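# Push the wooden crate into the taped bay

## Task

Move the wooden crate along the table surface until it sits inside the taped bay, keeping it flat the whole time (any lift or tilt means failure). Then release it and pull both grippers clear of the crate. The crate has to stay in the bay by itself; if it is only there because the robot holds it, the goal is not met.

## Robot and tools

ROBOT. Two six-joint Doosan M1013 arms, left_arm and right_arm, each with a two-finger parallel gripper that opens to 50 mm. Base positions: left_arm at (-0.073, +0.452, 0) m and right_arm at (-0.015, -0.620, 0) m, both nearly unrotated about z. Joint load limits in N m: waist 299, shoulder 299, elbow 140, forearm roll, wrist pitch and wrist roll 39.6 each. A carried object's weight adds to the load.

FRAMES. Every reported pose uses one scene frame. Its origin is on the table top midway between the arms, +x points out over the table, +z points up, and left_arm is on the +y side. The arm names do not tell you which side of an image an arm appears on. Each gripper also has its own axes: the fingers extend along its +z and close along its x. end_effector_position is the point midway between the finger pads, and the fingertips stick out 17.5 mm past it. A rotation-only command pivots about that point, which lies 25 mm from the last joint's axis toward gripper -y. A flat plate also sticks out about 9 cm toward gripper -y and turns with the hand. Reported positions get less accurate far from the base.

CAMERAS. cam_high is fixed above the table; cam_left_wrist and cam_right_wrist ride on the hands. All are 896x504 pixels. Calibration values are supplied but may be off by a few degrees and millimetres.

execute_actions(actions). actions holds up to 15 actions, run one after another. An action is a table of up to 15 rows, and each row lasts one control step of 1/30 s. If a table has fewer than 15 rows, its final row repeats until 15 steps have passed, so every action takes 0.5 s. An empty list just returns the current state and images. Each row is a single list of 18 numbers, all in [-1, 1], covering both arms even if only one moves: left_arm dx, dy, dz, rx, ry, rz, then left gripper position, force_limit, speed, then those nine again for right_arm. The six pose numbers are an offset, not a pose, expressed in that gripper's own axes. They are measured from the gripper's pose at the start of the action; for the first action in a call that is the pose in the most recent result. Every row is counted from that same starting pose, not added to the row before it. Scale: 1.0 equals 0.6 m of travel or 180 degrees; rx, ry, rz form one rotation vector. Each step the command is clipped to within 70 mm and 16 degrees of the measured pose, so big offsets need several actions. Position wins over orientation if both cannot be reached.

GRIPPER NUMBERS (absolute settings, not offsets). position: +1 fully open (50 mm), about -0.65 pads touching, -1 means close until something blocks the fingers. force_limit per pad: -1 about 20 N, 0 about 102 N, +1 about 185 N (actual up to about 17 % more). speed of the gap: -1 20 mm/s, 0 85 mm/s, +1 150 mm/s. A 0 is a real command; to leave a gripper alone, repeat its previous three values. New force or speed values only take effect after the position number changes by 0.01 or more.

move(target, speed, blocking). target is one 18-number row with the same layout, scale and gripper-axis offsets, measured from the pose in the latest result that shows one. Each gripper travels a straight line; both arms finish together, in 0.5 to 10 s, cut off at 10 s. speed is the top path speed in m/s, 0.002 to 0.5 (default 0.25); turning is capped at twice that in rad/s. Paths ignore obstacles and the other arm. Finger numbers are applied at the start. With blocking=false you get a result after 0.5 s while motion continues; poll with wait(0) or halt with stop(), as other moves and actions are refused until a result shows the end. The result adds a 'move:' line giving the ending (done, off_target, moving, held, fault), any limits (paced: the sent pose was clipped; held: a check blocked some steps, after which the arm may rush), and each gripper's remaining distance.

wait(seconds): 0 to 10 s, arms keep their last command. stop(): brakes a running move; it needs room. zoom_image(camera, region): region [x0, y0, x1, y1] in pixels, at most 504 by 504. show_instructions(): shows the reference images. read_manual(section): licence texts only. finished_scene(scene): scene number, ends it for good; call it only once the crate rests inside the bay and both hands are clear.

RESULTS. The state line lists per arm the gripper position (m), orientation quaternion (wxyz) and velocities. 'Hand target' is the pose the controller is currently heading for. 'pose unreachable' means a clearance check altered that arm's command. object_status: 0 moving, 1 stopped while opening, 2 stopped while closing (a grip), 3 reached the requested opening or pads met. Opening in mm is roughly (250 - position_measured) x 0.202. MOTOR HOT warns of heating; OVER-TEMPERATURE FAULT means brakes were set.

AVOID. The arms are stiff: pressing even slightly past a firm contact, or touching fast, can cause a torque fault or a force fault (144 N on the arm, tool or held item), stopping that arm for 10 s and skipping the rest of the call. Approach the crate slowly and push low, near its base, so it slides instead of tipping or rising; never grip and lift it. Keep the arms from striking each other. Do not knock anything off the table. Loose objects may get small random nudges, so confirm in cam_high that the crate stays in the bay after release. While you think, the simulation continues with the last command held. To keep an arm still, send the offset back to its desired pose in the first call, then zeros.

Each tool is called after "Emit:" in YAML: its name, and indented under it one key for each argument.

Reference images:

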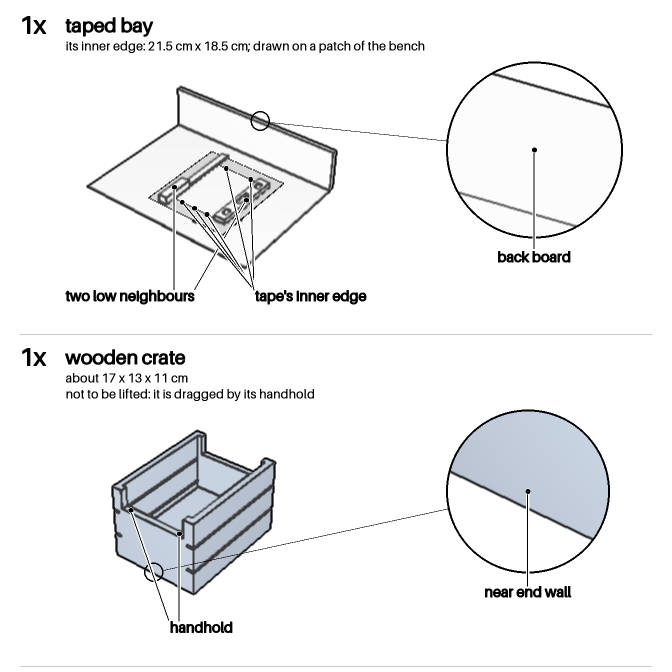

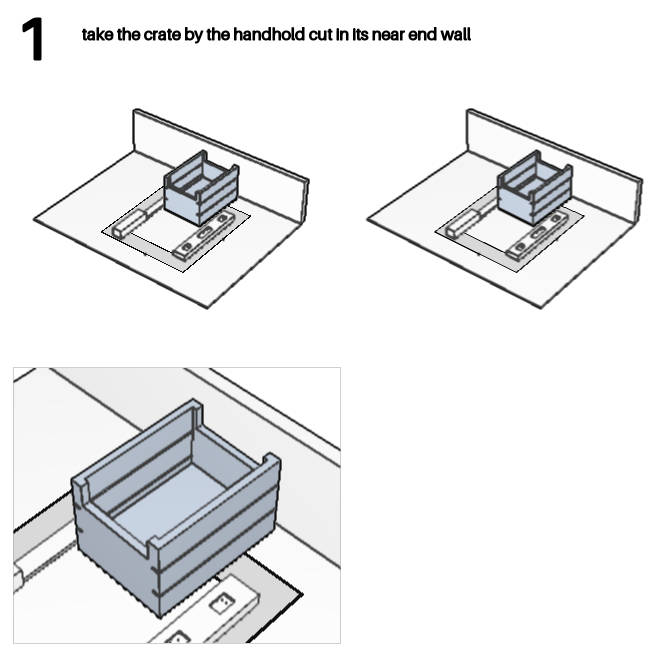

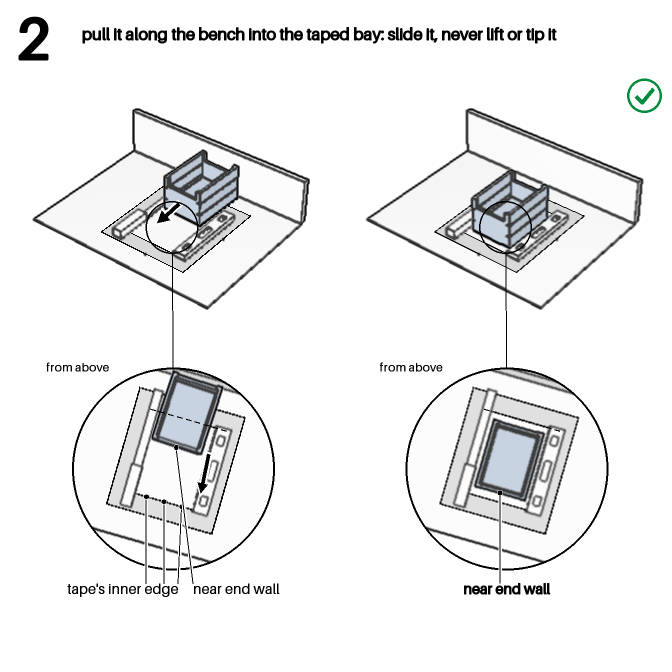

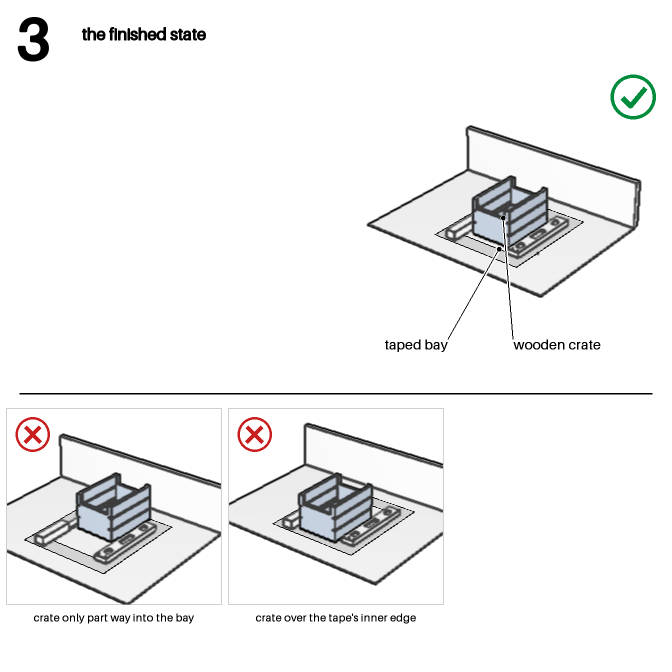

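## Session

Emit:
execute_actions:
  actions: []

Scene clock: 0.00 s.
left_arm: end_effector_position=(+0.4698, +1.0264, +0.3144) position_measured=3 object_status=3 end_effector_quat_wxyz=(-0.383, +0.538, +0.458, +0.595) end_effector_velocity=(-0.000, -0.000, -0.001) end_effector_angular_velocity=(-0.001, +0.002, +0.000) | right_arm: end_effector_position=(+0.9159, -0.1337, +0.2919) position_measured=3 object_status=3 end_effector_quat_wxyz=(-0.355, +0.558, -0.424, +0.619) end_effector_velocity=(+0.000, -0.000, -0.000) end_effector_angular_velocity=(+0.001, +0.000, -0.001)
Joint positions: left_arm=[ 0.523  0.311  2.126  2.195  1.111 -1.151] | right_arm=[ 0.509  0.686  1.605 -2.177  1.018 -1.066]
Joint velocities: left_arm=[-0.     0.     0.001 -0.    -0.    -0.   ] | right_arm=[-0.    -0.    -0.     0.001  0.    -0.   ]
Hand target (left_arm): +0.470, +1.026, +0.314; -0.383, +0.538, +0.458, +0.595
Hand target (right_arm): +0.916, -0.134, +0.292; -0.355, +0.558, -0.424, +0.619

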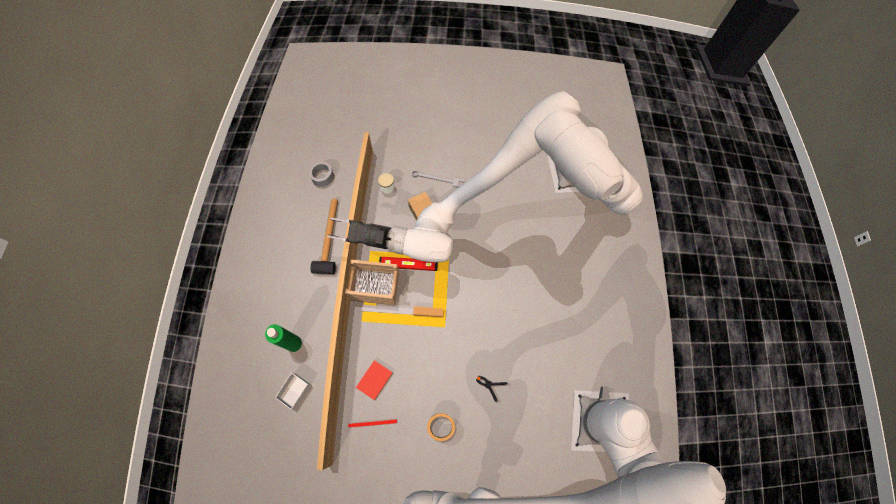

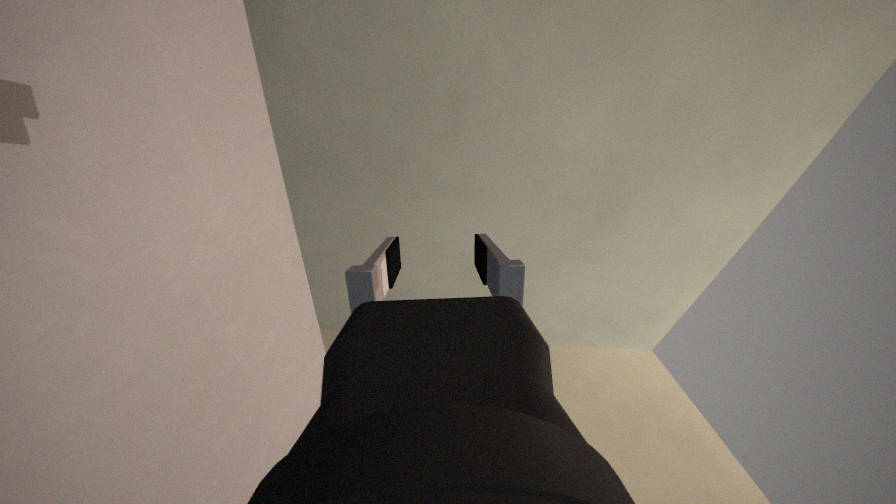

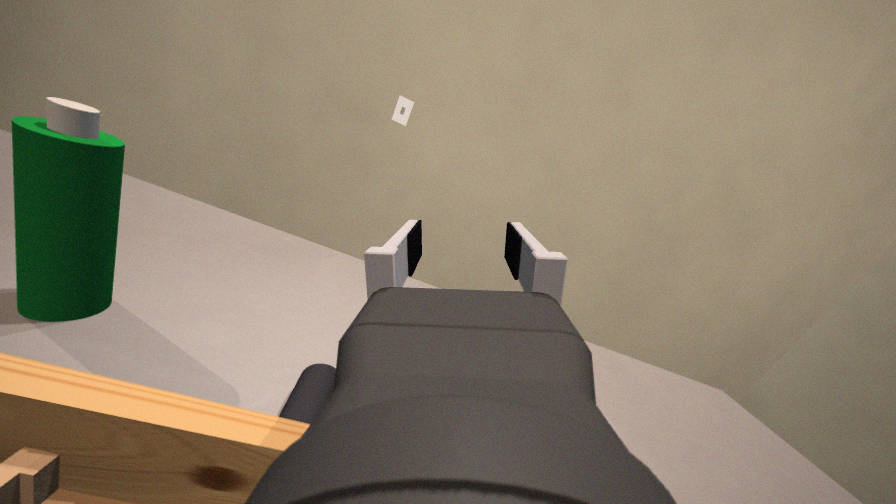

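Emit:
zoom_image:
  camera: "cam_high"
  region: [320,210,480,340]

Region (320, 210, 480, 340) of cam_high's 896x504 image, scaled by 3.150, with more detail than that image has; it fills the top 410 rows of this view, and the rest is white.

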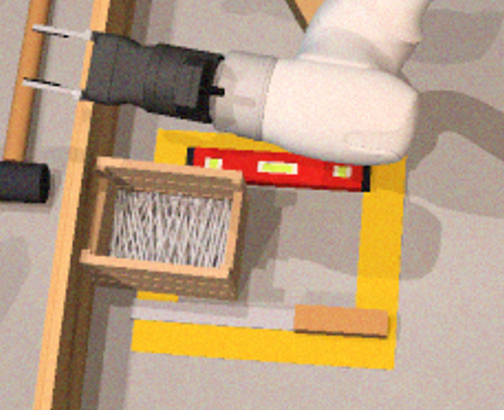

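Emit:
move:
  target: [0,0,0,0,0,0,1,0,0,-0.16,0.09,-0.293,-0.281,-0.452,-0.301,1,0,0]
  speed: 0.35

Scene clock: 13.30 s.
left_arm: end_effector_position=(+0.4698, +1.0264, +0.3144) position_measured=3 object_status=3 end_effector_quat_wxyz=(-0.383, +0.538, +0.458, +0.595) end_effector_velocity=(-0.000, +0.000, -0.000) end_effector_angular_velocity=(-0.000, +0.000, +0.000) | right_arm: end_effector_position=(+0.7521, -0.0442, +0.2019) position_measured=3 object_status=3 end_effector_quat_wxyz=(-0.001, +0.999, -0.036, +0.001) end_effector_velocity=(-0.000, +0.000, -0.000) end_effector_angular_velocity=(-0.000, +0.001, +0.000)
Joint positions: left_arm=[ 0.523  0.311  2.126  2.195  1.111 -1.151] | right_arm=[ 0.451  0.694  1.1    0.001  1.345 -4.054]
Joint velocities: left_arm=[ 0.  0.  0. -0.  0.  0.] | right_arm=[ 0.     0.001 -0.001  0.     0.001 -0.   ]
Hand target (left_arm): +0.470, +1.026, +0.314; -0.383, +0.538, +0.458, +0.595
Hand target (right_arm): +0.752, -0.044, +0.202; -0.001, +0.999, -0.036, +0.001
Off the commanded pose (left_arm): 0.000 m, 0 deg.
Off the commanded pose (right_arm): 0.000 m, 0 deg.
move: done
camera_calibration (this result's frames):
cam_left_wrist: T_world_to_cam=[[-0.108302, -0.00644768, 0.994097, -0.258215], [0.843948, -0.529072, 0.0885126, 0.128861], [0.525378, 0.848552, 0.0627412, -0.984576], [0, 0, 0, 1]] pos_world=[0.380557, 0.901976, 0.307059]
cam_right_wrist: T_world_to_cam=[[0.997337, -0.0524097, -0.0507099, -0.730393], [-0.0346042, -0.952193, 0.303532, -0.0772994], [-0.0641936, -0.300969, -0.951471, 0.375912], [0, 0, 0, 1]] pos_world=[0.749905, 0.0012541, 0.344094]

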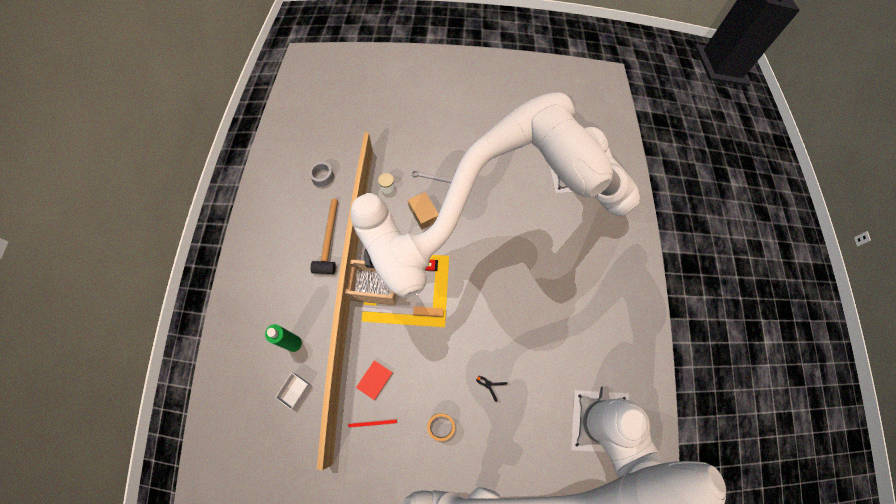

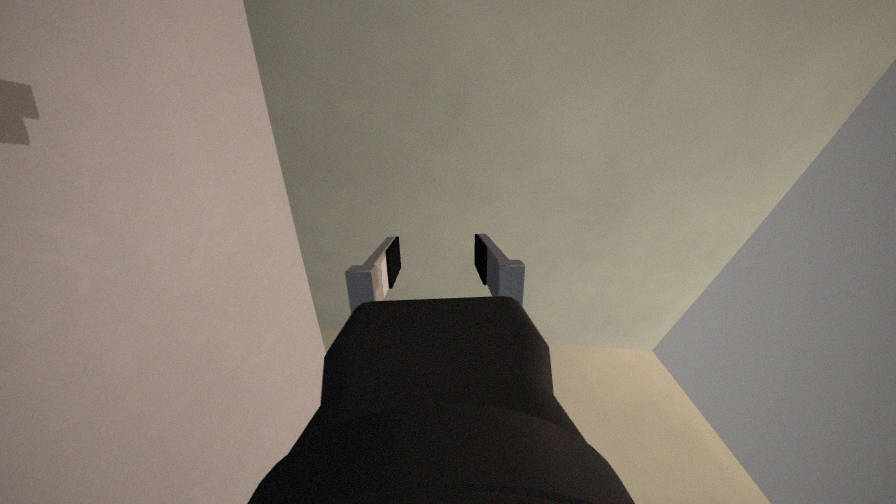

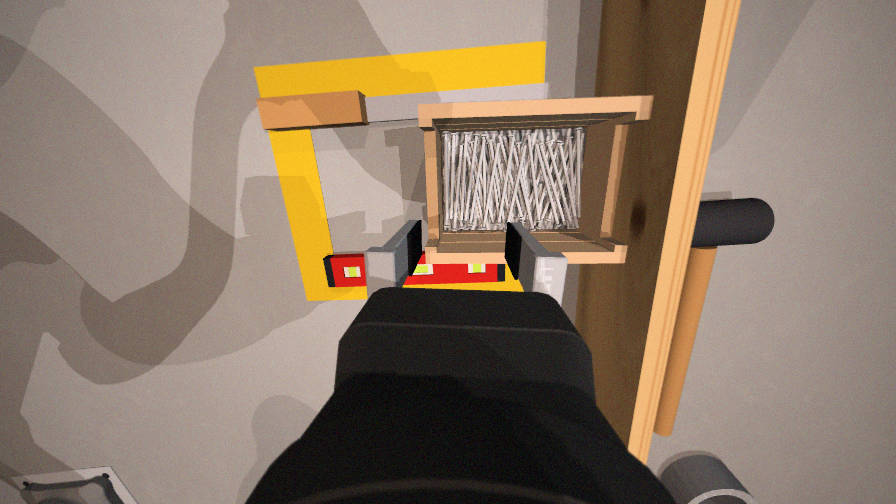

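Emit:
move:
  target: [0,0,0,0,0,0,1,0,0,-0.065,-0.039,0.2,0,0,-0.02,1,0,0]
  speed: 0.12

Emit:
execute_actions:
  actions: []

Scene clock: 22.33 s.
left_arm: end_effector_position=(+0.4698, +1.0264, +0.3144) position_measured=3 object_status=3 end_effector_quat_wxyz=(-0.383, +0.538, +0.458, +0.595) end_effector_velocity=(+0.000, +0.001, -0.000) end_effector_angular_velocity=(+0.000, -0.000, +0.001) | right_arm: end_effector_position=(+0.7151, -0.0177, +0.0820) position_measured=3 object_status=3 end_effector_quat_wxyz=(-0.001, +1.000, -0.005, +0.001) end_effector_velocity=(-0.001, +0.001, -0.000) end_effector_angular_velocity=(-0.001, -0.000, +0.002)
Joint positions: left_arm=[ 0.523  0.311  2.126  2.195  1.111 -1.151] | right_arm=[ 0.496  0.739  1.246  0.002  1.154 -4.072]
Joint velocities: left_arm=[ 0.001  0.001 -0.001  0.    -0.    -0.   ] | right_arm=[ 0.001  0.     0.    -0.001 -0.    -0.   ]
Hand target (left_arm): +0.470, +1.026, +0.314; -0.383, +0.538, +0.458, +0.595
Hand target (right_arm): +0.715, -0.018, +0.082; -0.001, +1.000, -0.005, +0.001
Off the commanded pose (left_arm): 0.000 m, 0 deg.
Off the commanded pose (right_arm): 0.000 m, 0 deg.
move: done
camera_calibration (this result's frames):
cam_left_wrist: T_world_to_cam=[[-0.108302, -0.00644763, 0.994097, -0.258215], [0.843948, -0.529072, 0.0885128, 0.128861], [0.525378, 0.848552, 0.0627412, -0.984576], [0, 0, 0, 1]] pos_world=[0.380557, 0.901976, 0.307059]
cam_right_wrist: T_world_to_cam=[[0.998668, 0.0103502, -0.0505498, -0.697995], [0.0252353, -0.952489, 0.303527, -0.0597146], [-0.0450065, -0.304398, -0.951481, 0.253636], [0, 0, 0, 1]] pos_world=[0.709988, 0.0275535, 0.224172]

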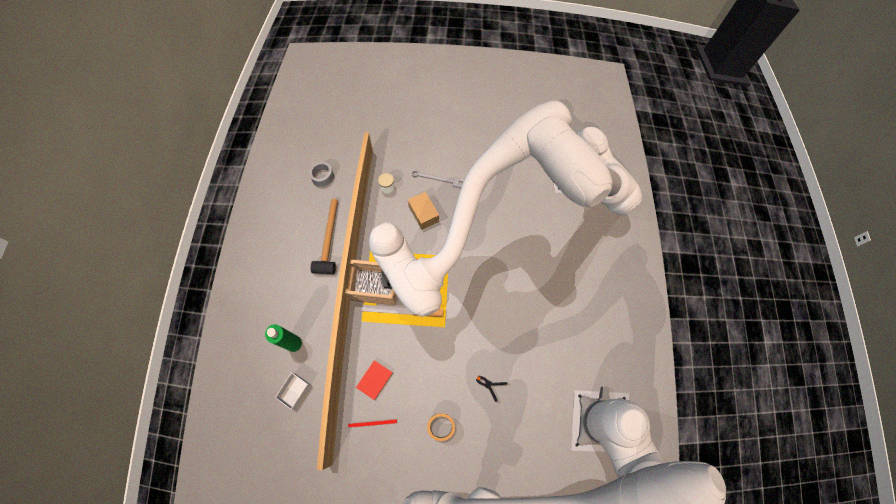

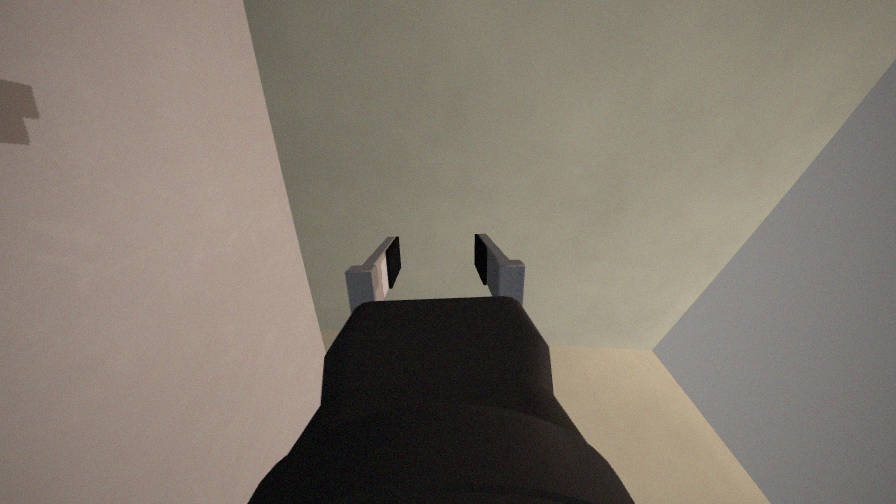

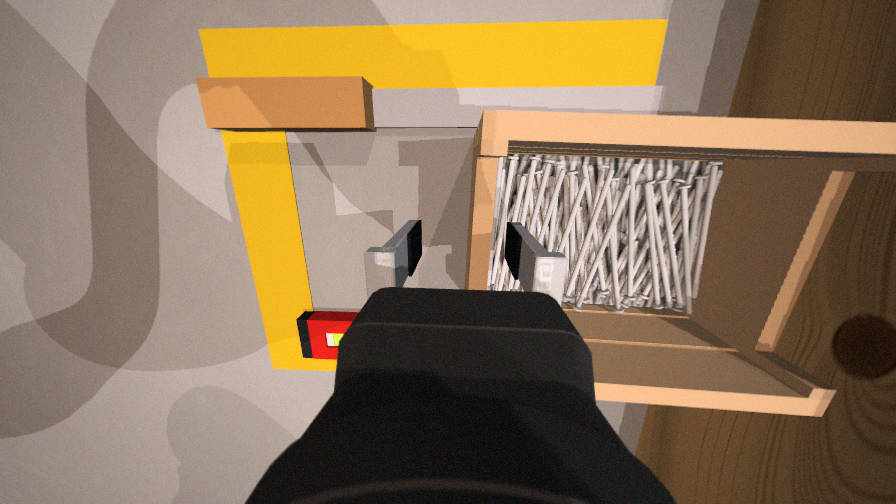

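Scene clock: 22.33 s.
left_arm: end_effector_position=(+0.4698, +1.0264, +0.3144) position_measured=3 object_status=3 end_effector_quat_wxyz=(-0.383, +0.538, +0.458, +0.595) end_effector_velocity=(+0.000, +0.001, -0.000) end_effector_angular_velocity=(+0.000, -0.000, +0.001) | right_arm: end_effector_position=(+0.7151, -0.0177, +0.0820) position_measured=3 object_status=3 end_effector_quat_wxyz=(-0.001, +1.000, -0.005, +0.001) end_effector_velocity=(-0.001, +0.001, -0.000) end_effector_angular_velocity=(-0.001, -0.000, +0.002)
Joint positions: left_arm=[ 0.523  0.311  2.126  2.195  1.111 -1.151] | right_arm=[ 0.496  0.739  1.246  0.002  1.154 -4.072]
Joint velocities: left_arm=[ 0.001  0.001 -0.001  0.    -0.    -0.   ] | right_arm=[ 0.001  0.     0.    -0.001 -0.    -0.   ]
Hand target (left_arm): +0.470, +1.026, +0.314; -0.383, +0.538, +0.458, +0.595
Hand target (right_arm): +0.715, -0.018, +0.082; -0.001, +1.000, -0.005, +0.001
Off the commanded pose (left_arm): 0.000 m, 0 deg.
Off the commanded pose (right_arm): 0.000 m, 0 deg.
camera_calibration (this result's frames):
cam_left_wrist: T_world_to_cam=[[-0.108302, -0.00644763, 0.994097, -0.258215], [0.843948, -0.529072, 0.0885128, 0.128861], [0.525378, 0.848552, 0.0627412, -0.984576], [0, 0, 0, 1]] pos_world=[0.380557, 0.901976, 0.307059]
cam_right_wrist: T_world_to_cam=[[0.998668, 0.0103502, -0.0505498, -0.697995], [0.0252353, -0.952489, 0.303527, -0.0597146], [-0.0450065, -0.304398, -0.951481, 0.253636], [0, 0, 0, 1]] pos_world=[0.709988, 0.0275535, 0.224172]

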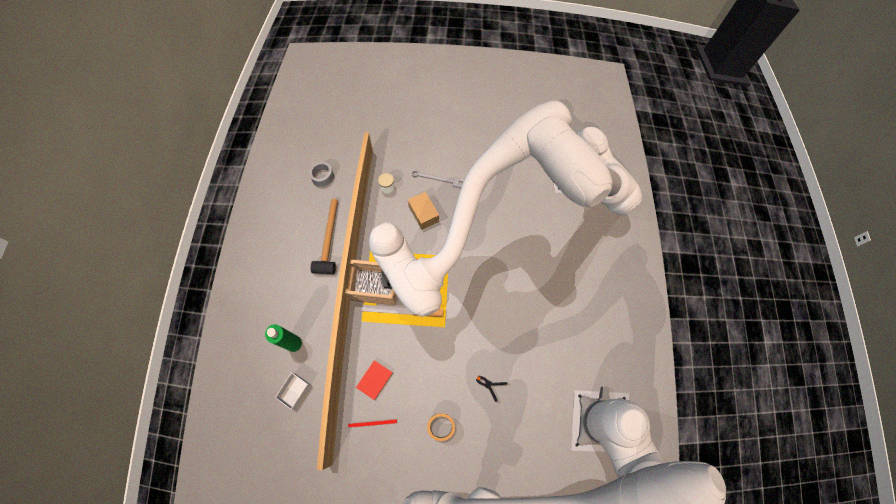

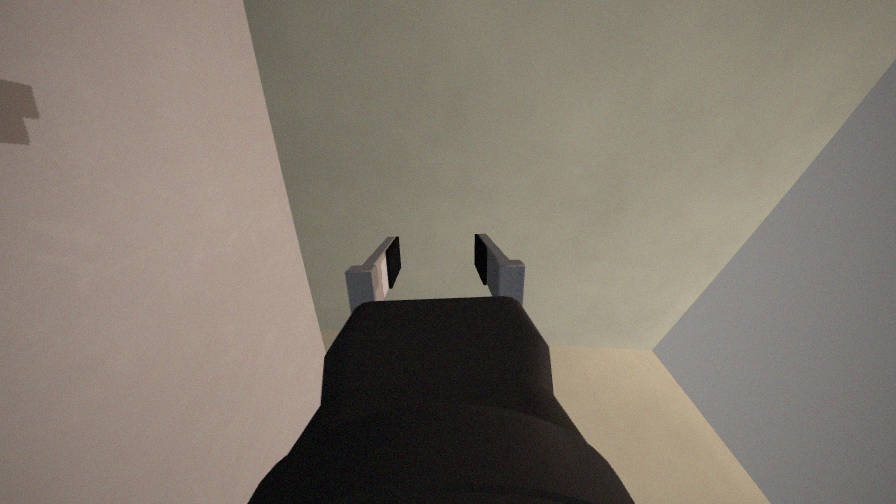

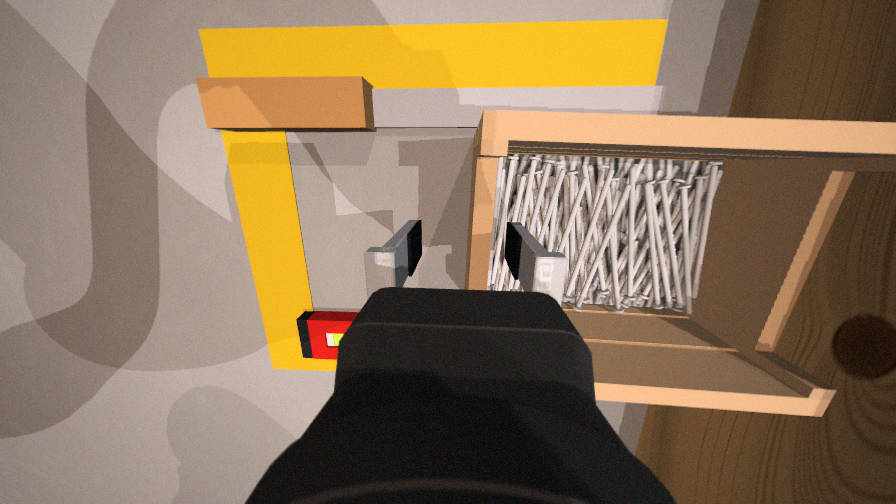

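Emit:
move:
  target: [0,0,0,0,0,0,1,0,0,-0.012,0,0.015,0,0,0,1,0,0]
  speed: 0.05

Emit:
move:
  target: [0,0,0,0,0,0,1,0,0,-0.207,0.016,0,0,0,0,1,0,0]
  speed: 0.07

Emit:
move:
  target: [0,0,0,0,0,0,1,0,0,0.02,0,0,0,0,0,1,0,0]

Emit:
move:
  target: [0,0,0,0,0,0,1,0,0,0,0,-0.2,0,0,0,1,0,0]

Scene clock: 27.60 s.
left_arm: end_effector_position=(+0.4698, +1.0264, +0.3144) position_measured=3 object_status=3 end_effector_quat_wxyz=(-0.383, +0.538, +0.458, +0.595) end_effector_velocity=(+0.000, -0.000, -0.001) end_effector_angular_velocity=(-0.000, +0.002, -0.001) | right_arm: end_effector_position=(+0.7079, -0.0176, +0.0730) position_measured=3 object_status=3 end_effector_quat_wxyz=(-0.001, +1.000, -0.005, +0.001) end_effector_velocity=(-0.000, +0.000, -0.000) end_effector_angular_velocity=(-0.001, -0.000, +0.001)
Joint positions: left_arm=[ 0.523  0.311  2.126  2.195  1.111 -1.151] | right_arm=[ 0.5    0.736  1.268  0.002  1.134 -4.067]
Joint velocities: left_arm=[-0.001  0.001  0.     0.    -0.     0.   ] | right_arm=[ 0.001 -0.     0.    -0.001 -0.     0.   ]
Hand target (left_arm): +0.470, +1.026, +0.314; -0.383, +0.538, +0.458, +0.595
Hand target (right_arm): +0.708, -0.018, +0.073; -0.001, +1.000, -0.005, +0.001
Off the commanded pose (left_arm): 0.000 m, 0 deg.
Off the commanded pose (right_arm): 0.000 m, 0 deg.
move: done
camera_calibration (this result's frames):
cam_left_wrist: T_world_to_cam=[[-0.108302, -0.00644758, 0.994097, -0.258216], [0.843948, -0.529072, 0.0885125, 0.128861], [0.525378, 0.848552, 0.062741, -0.984576], [0, 0, 0, 1]] pos_world=[0.380557, 0.901976, 0.307059]
cam_right_wrist: T_world_to_cam=[[0.998668, 0.0103623, -0.0505391, -0.69128], [0.0252431, -0.952491, 0.303519, -0.0567128], [-0.0449929, -0.30439, -0.951484, 0.244776], [0, 0, 0, 1]] pos_world=[0.702804, 0.0276521, 0.215177]

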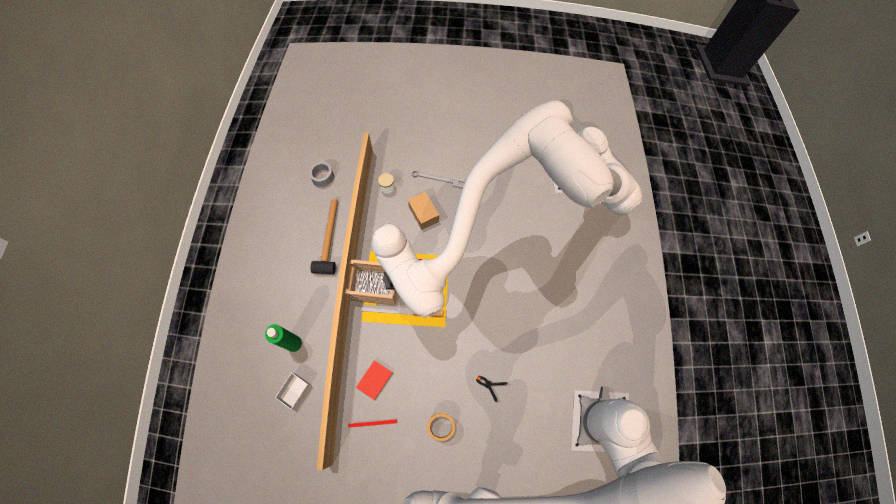

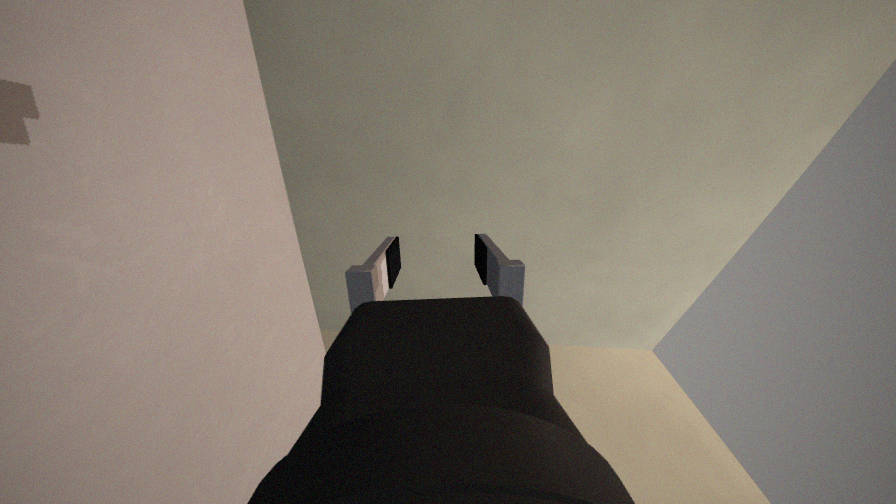

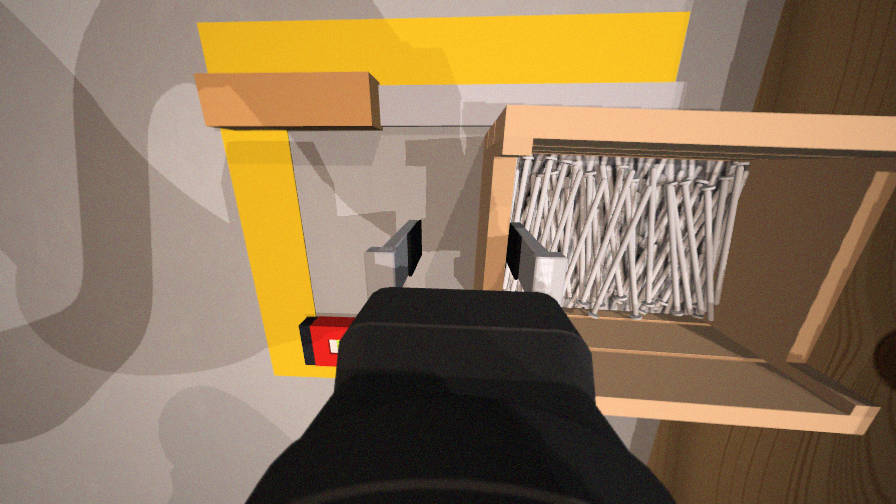

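Scene clock: 29.67 s.
left_arm: end_effector_position=(+0.4698, +1.0264, +0.3144) position_measured=3 object_status=3 end_effector_quat_wxyz=(-0.383, +0.538, +0.458, +0.595) end_effector_velocity=(+0.000, +0.000, -0.001) end_effector_angular_velocity=(-0.001, +0.002, -0.000) | right_arm: end_effector_position=(+0.5836, -0.0258, +0.0728) position_measured=3 object_status=3 end_effector_quat_wxyz=(-0.002, +1.000, -0.005, +0.001) end_effector_velocity=(-0.000, -0.000, -0.000) end_effector_angular_velocity=(-0.001, -0.001, +0.001)
Joint positions: left_arm=[ 0.523  0.311  2.126  2.195  1.111 -1.151] | right_arm=[ 0.582  0.593  1.523  0.002  1.022 -3.986]
Joint velocities: left_arm=[ 0.     0.002 -0.     0.    -0.     0.   ] | right_arm=[ 0.    -0.     0.001 -0.002 -0.     0.   ]
Hand target (left_arm): +0.470, +1.026, +0.314; -0.383, +0.538, +0.458, +0.595
Hand target (right_arm): +0.584, -0.026, +0.073; -0.002, +1.000, -0.005, +0.001
Off the commanded pose (left_arm): 0.000 m, 0 deg.
Off the commanded pose (right_arm): 0.000 m, 0 deg.
move: done
camera_calibration (this result's frames):
cam_left_wrist: T_world_to_cam=[[-0.108302, -0.00644761, 0.994097, -0.258216], [0.843948, -0.529072, 0.0885125, 0.128861], [0.525378, 0.848552, 0.062741, -0.984576], [0, 0, 0, 1]] pos_world=[0.380557, 0.901976, 0.307059]
cam_right_wrist: T_world_to_cam=[[0.998666, 0.0103559, -0.0505832, -0.56709], [0.0252403, -0.95256, 0.303302, -0.0613596], [-0.0450425, -0.304174, -0.951551, 0.236603], [0, 0, 0, 1]] pos_world=[0.578539, 0.0193925, 0.215065]

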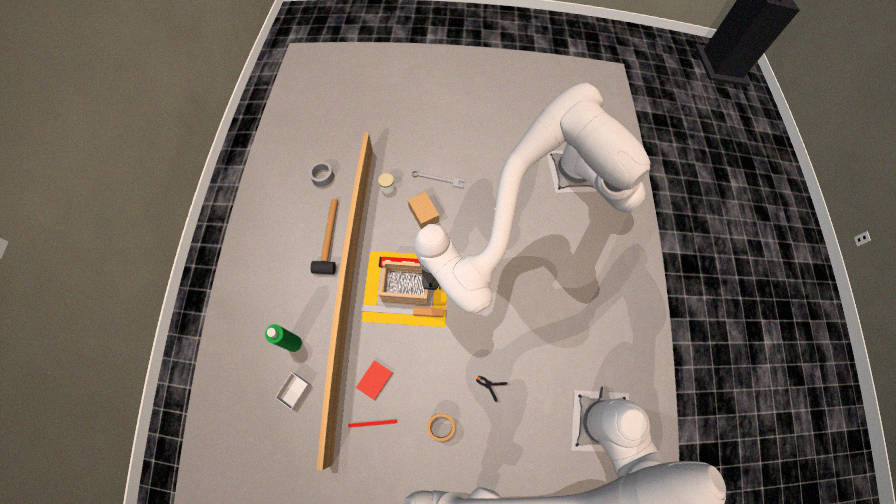

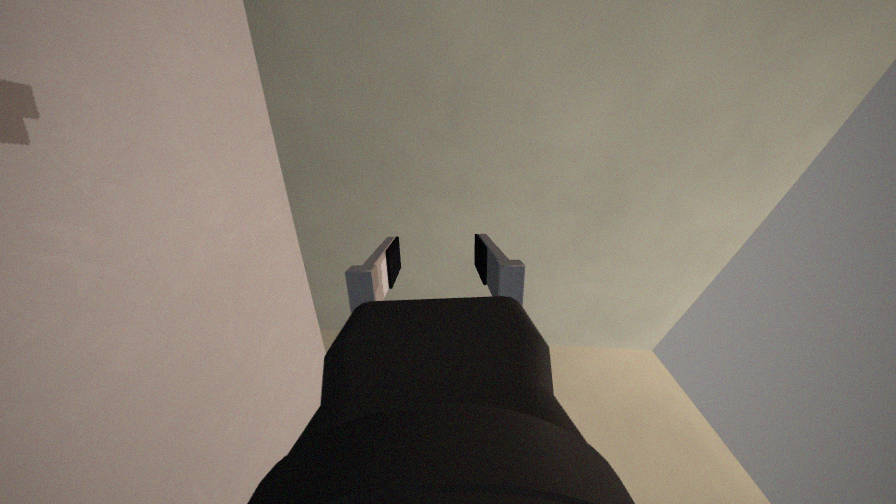

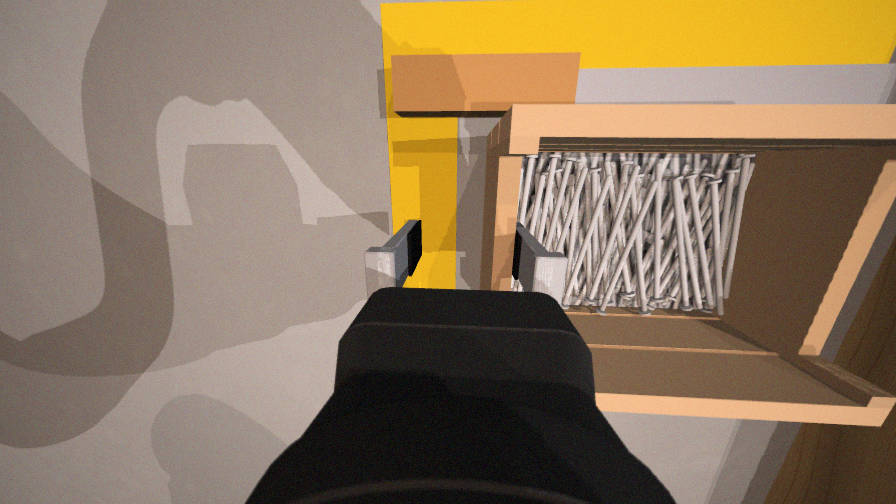

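Scene clock: 30.37 s.
left_arm: end_effector_position=(+0.4698, +1.0264, +0.3144) position_measured=3 object_status=3 end_effector_quat_wxyz=(-0.383, +0.538, +0.458, +0.595) end_effector_velocity=(+0.001, -0.000, -0.002) end_effector_angular_velocity=(-0.001, +0.002, -0.000) | right_arm: end_effector_position=(+0.5956, -0.0259, +0.0729) position_measured=3 object_status=3 end_effector_quat_wxyz=(-0.002, +1.000, -0.005, +0.001) end_effector_velocity=(-0.000, +0.000, -0.000) end_effector_angular_velocity=(-0.000, +0.000, +0.001)
Joint positions: left_arm=[ 0.523  0.311  2.126  2.195  1.111 -1.151] | right_arm=[ 0.573  0.605  1.503  0.002  1.031 -3.995]
Joint velocities: left_arm=[-0.     0.002  0.     0.     0.    -0.   ] | right_arm=[ 0.001  0.     0.    -0.     0.    -0.   ]
Hand target (left_arm): +0.470, +1.026, +0.314; -0.383, +0.538, +0.458, +0.595
Hand target (right_arm): +0.596, -0.026, +0.073; -0.002, +1.000, -0.005, +0.001
Off the commanded pose (left_arm): 0.000 m, 0 deg.
Off the commanded pose (right_arm): 0.000 m, 0 deg.
move: done
camera_calibration (this result's frames):
cam_left_wrist: T_world_to_cam=[[-0.108302, -0.00644758, 0.994097, -0.258216], [0.843948, -0.529072, 0.0885126, 0.128861], [0.525378, 0.848552, 0.062741, -0.984576], [0, 0, 0, 1]] pos_world=[0.380557, 0.901976, 0.307059]
cam_right_wrist: T_world_to_cam=[[0.998667, 0.0103594, -0.0505621, -0.579067], [0.0252378, -0.952556, 0.303314, -0.0617854], [-0.0450211, -0.304186, -0.951548, 0.237106], [0, 0, 0, 1]] pos_world=[0.590529, 0.0192692, 0.21508]

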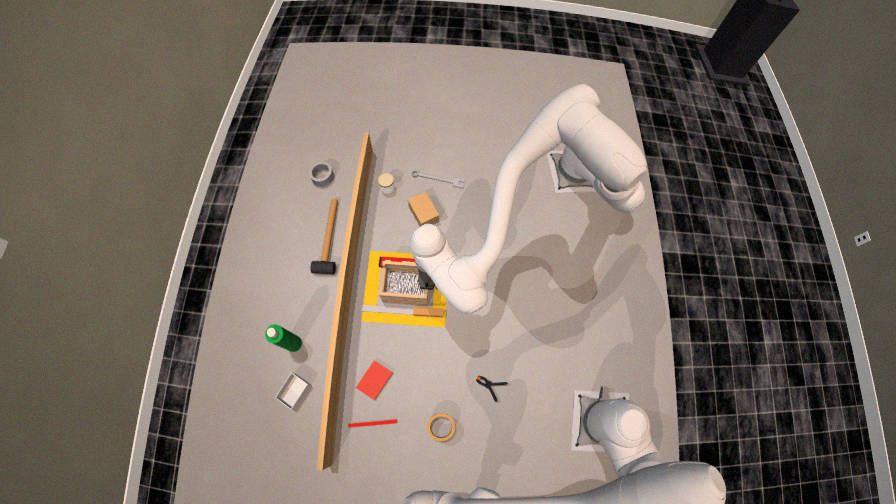

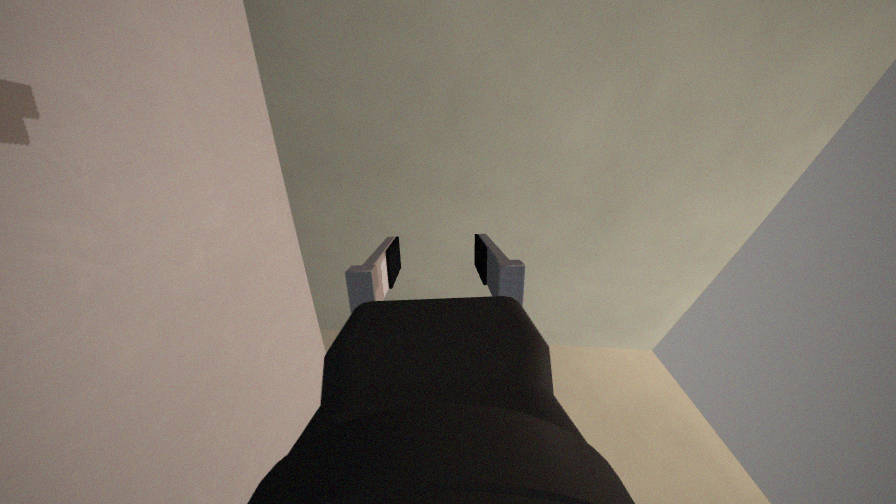

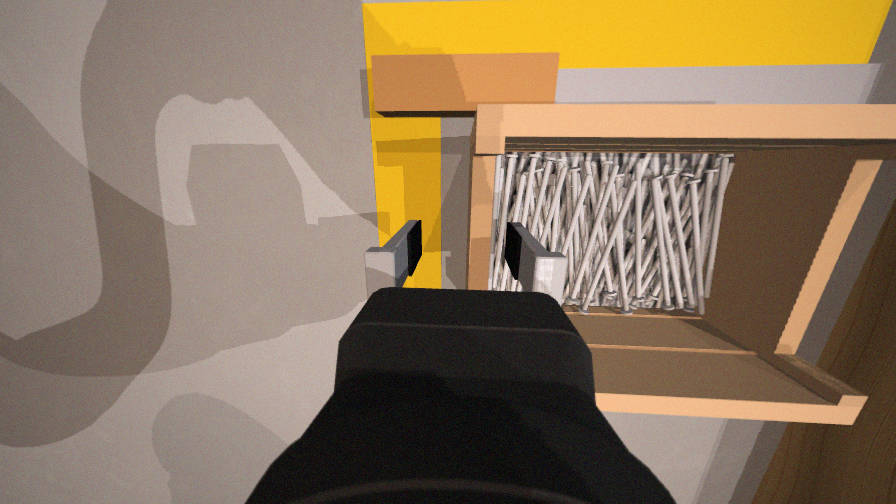

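Scene clock: 31.20 s.
left_arm: end_effector_position=(+0.4698, +1.0264, +0.3144) position_measured=3 object_status=3 end_effector_quat_wxyz=(-0.383, +0.538, +0.458, +0.595) end_effector_velocity=(+0.000, -0.000, +0.001) end_effector_angular_velocity=(+0.001, -0.002, -0.001) | right_arm: end_effector_position=(+0.5955, -0.0263, +0.1928) position_measured=3 object_status=3 end_effector_quat_wxyz=(-0.002, +1.000, -0.005, +0.001) end_effector_velocity=(+0.001, -0.001, +0.000) end_effector_angular_velocity=(-0.002, -0.001, +0.001)
Joint positions: left_arm=[ 0.523  0.311  2.126  2.195  1.111 -1.151] | right_arm=[ 0.572  0.52   1.404  0.001  1.214 -3.995]
Joint velocities: left_arm=[-0.    -0.001 -0.     0.001 -0.    -0.   ] | right_arm=[-0.    -0.    -0.    -0.002  0.    -0.   ]
Hand target (left_arm): +0.470, +1.026, +0.314; -0.383, +0.538, +0.458, +0.595
Hand target (right_arm): +0.595, -0.026, +0.193; -0.002, +1.000, -0.005, +0.001
Off the commanded pose (left_arm): 0.000 m, 0 deg.
Off the commanded pose (right_arm): 0.000 m, 0 deg.
move: done
camera_calibration (this result's frames):
cam_left_wrist: T_world_to_cam=[[-0.108302, -0.00644749, 0.994097, -0.258216], [0.843948, -0.529072, 0.0885126, 0.128861], [0.525378, 0.848552, 0.0627409, -0.984576], [0, 0, 0, 1]] pos_world=[0.380557, 0.901976, 0.307059]
cam_right_wrist: T_world_to_cam=[[0.998669, 0.0104572, -0.0505136, -0.572904], [0.0253204, -0.952526, 0.303402, -0.0986041], [-0.0449427, -0.304277, -0.951523, 0.351076], [0, 0, 0, 1]] pos_world=[0.590417, 0.0188923, 0.335034]

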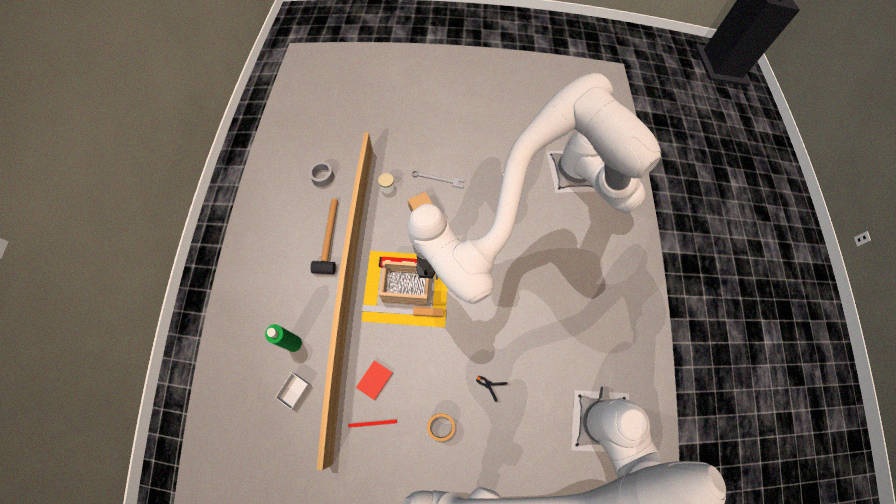

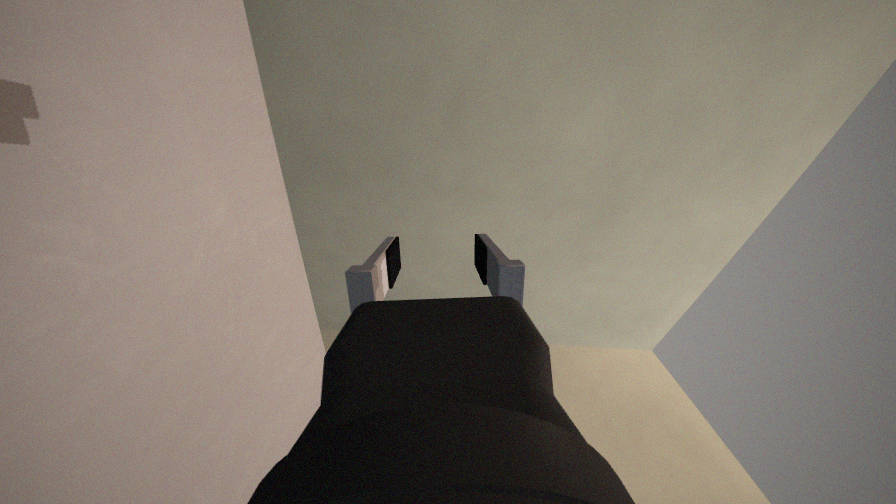

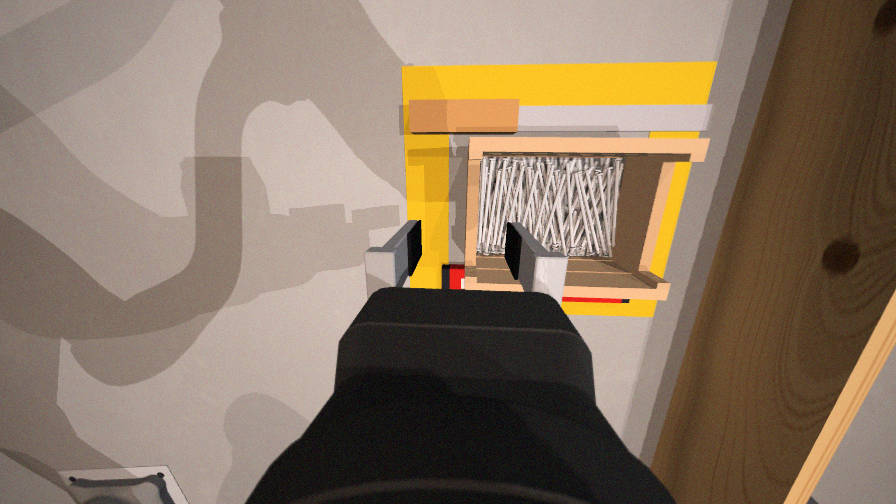

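Emit:
finished_scene:
  scene: 1

The scene is finished: the task was done.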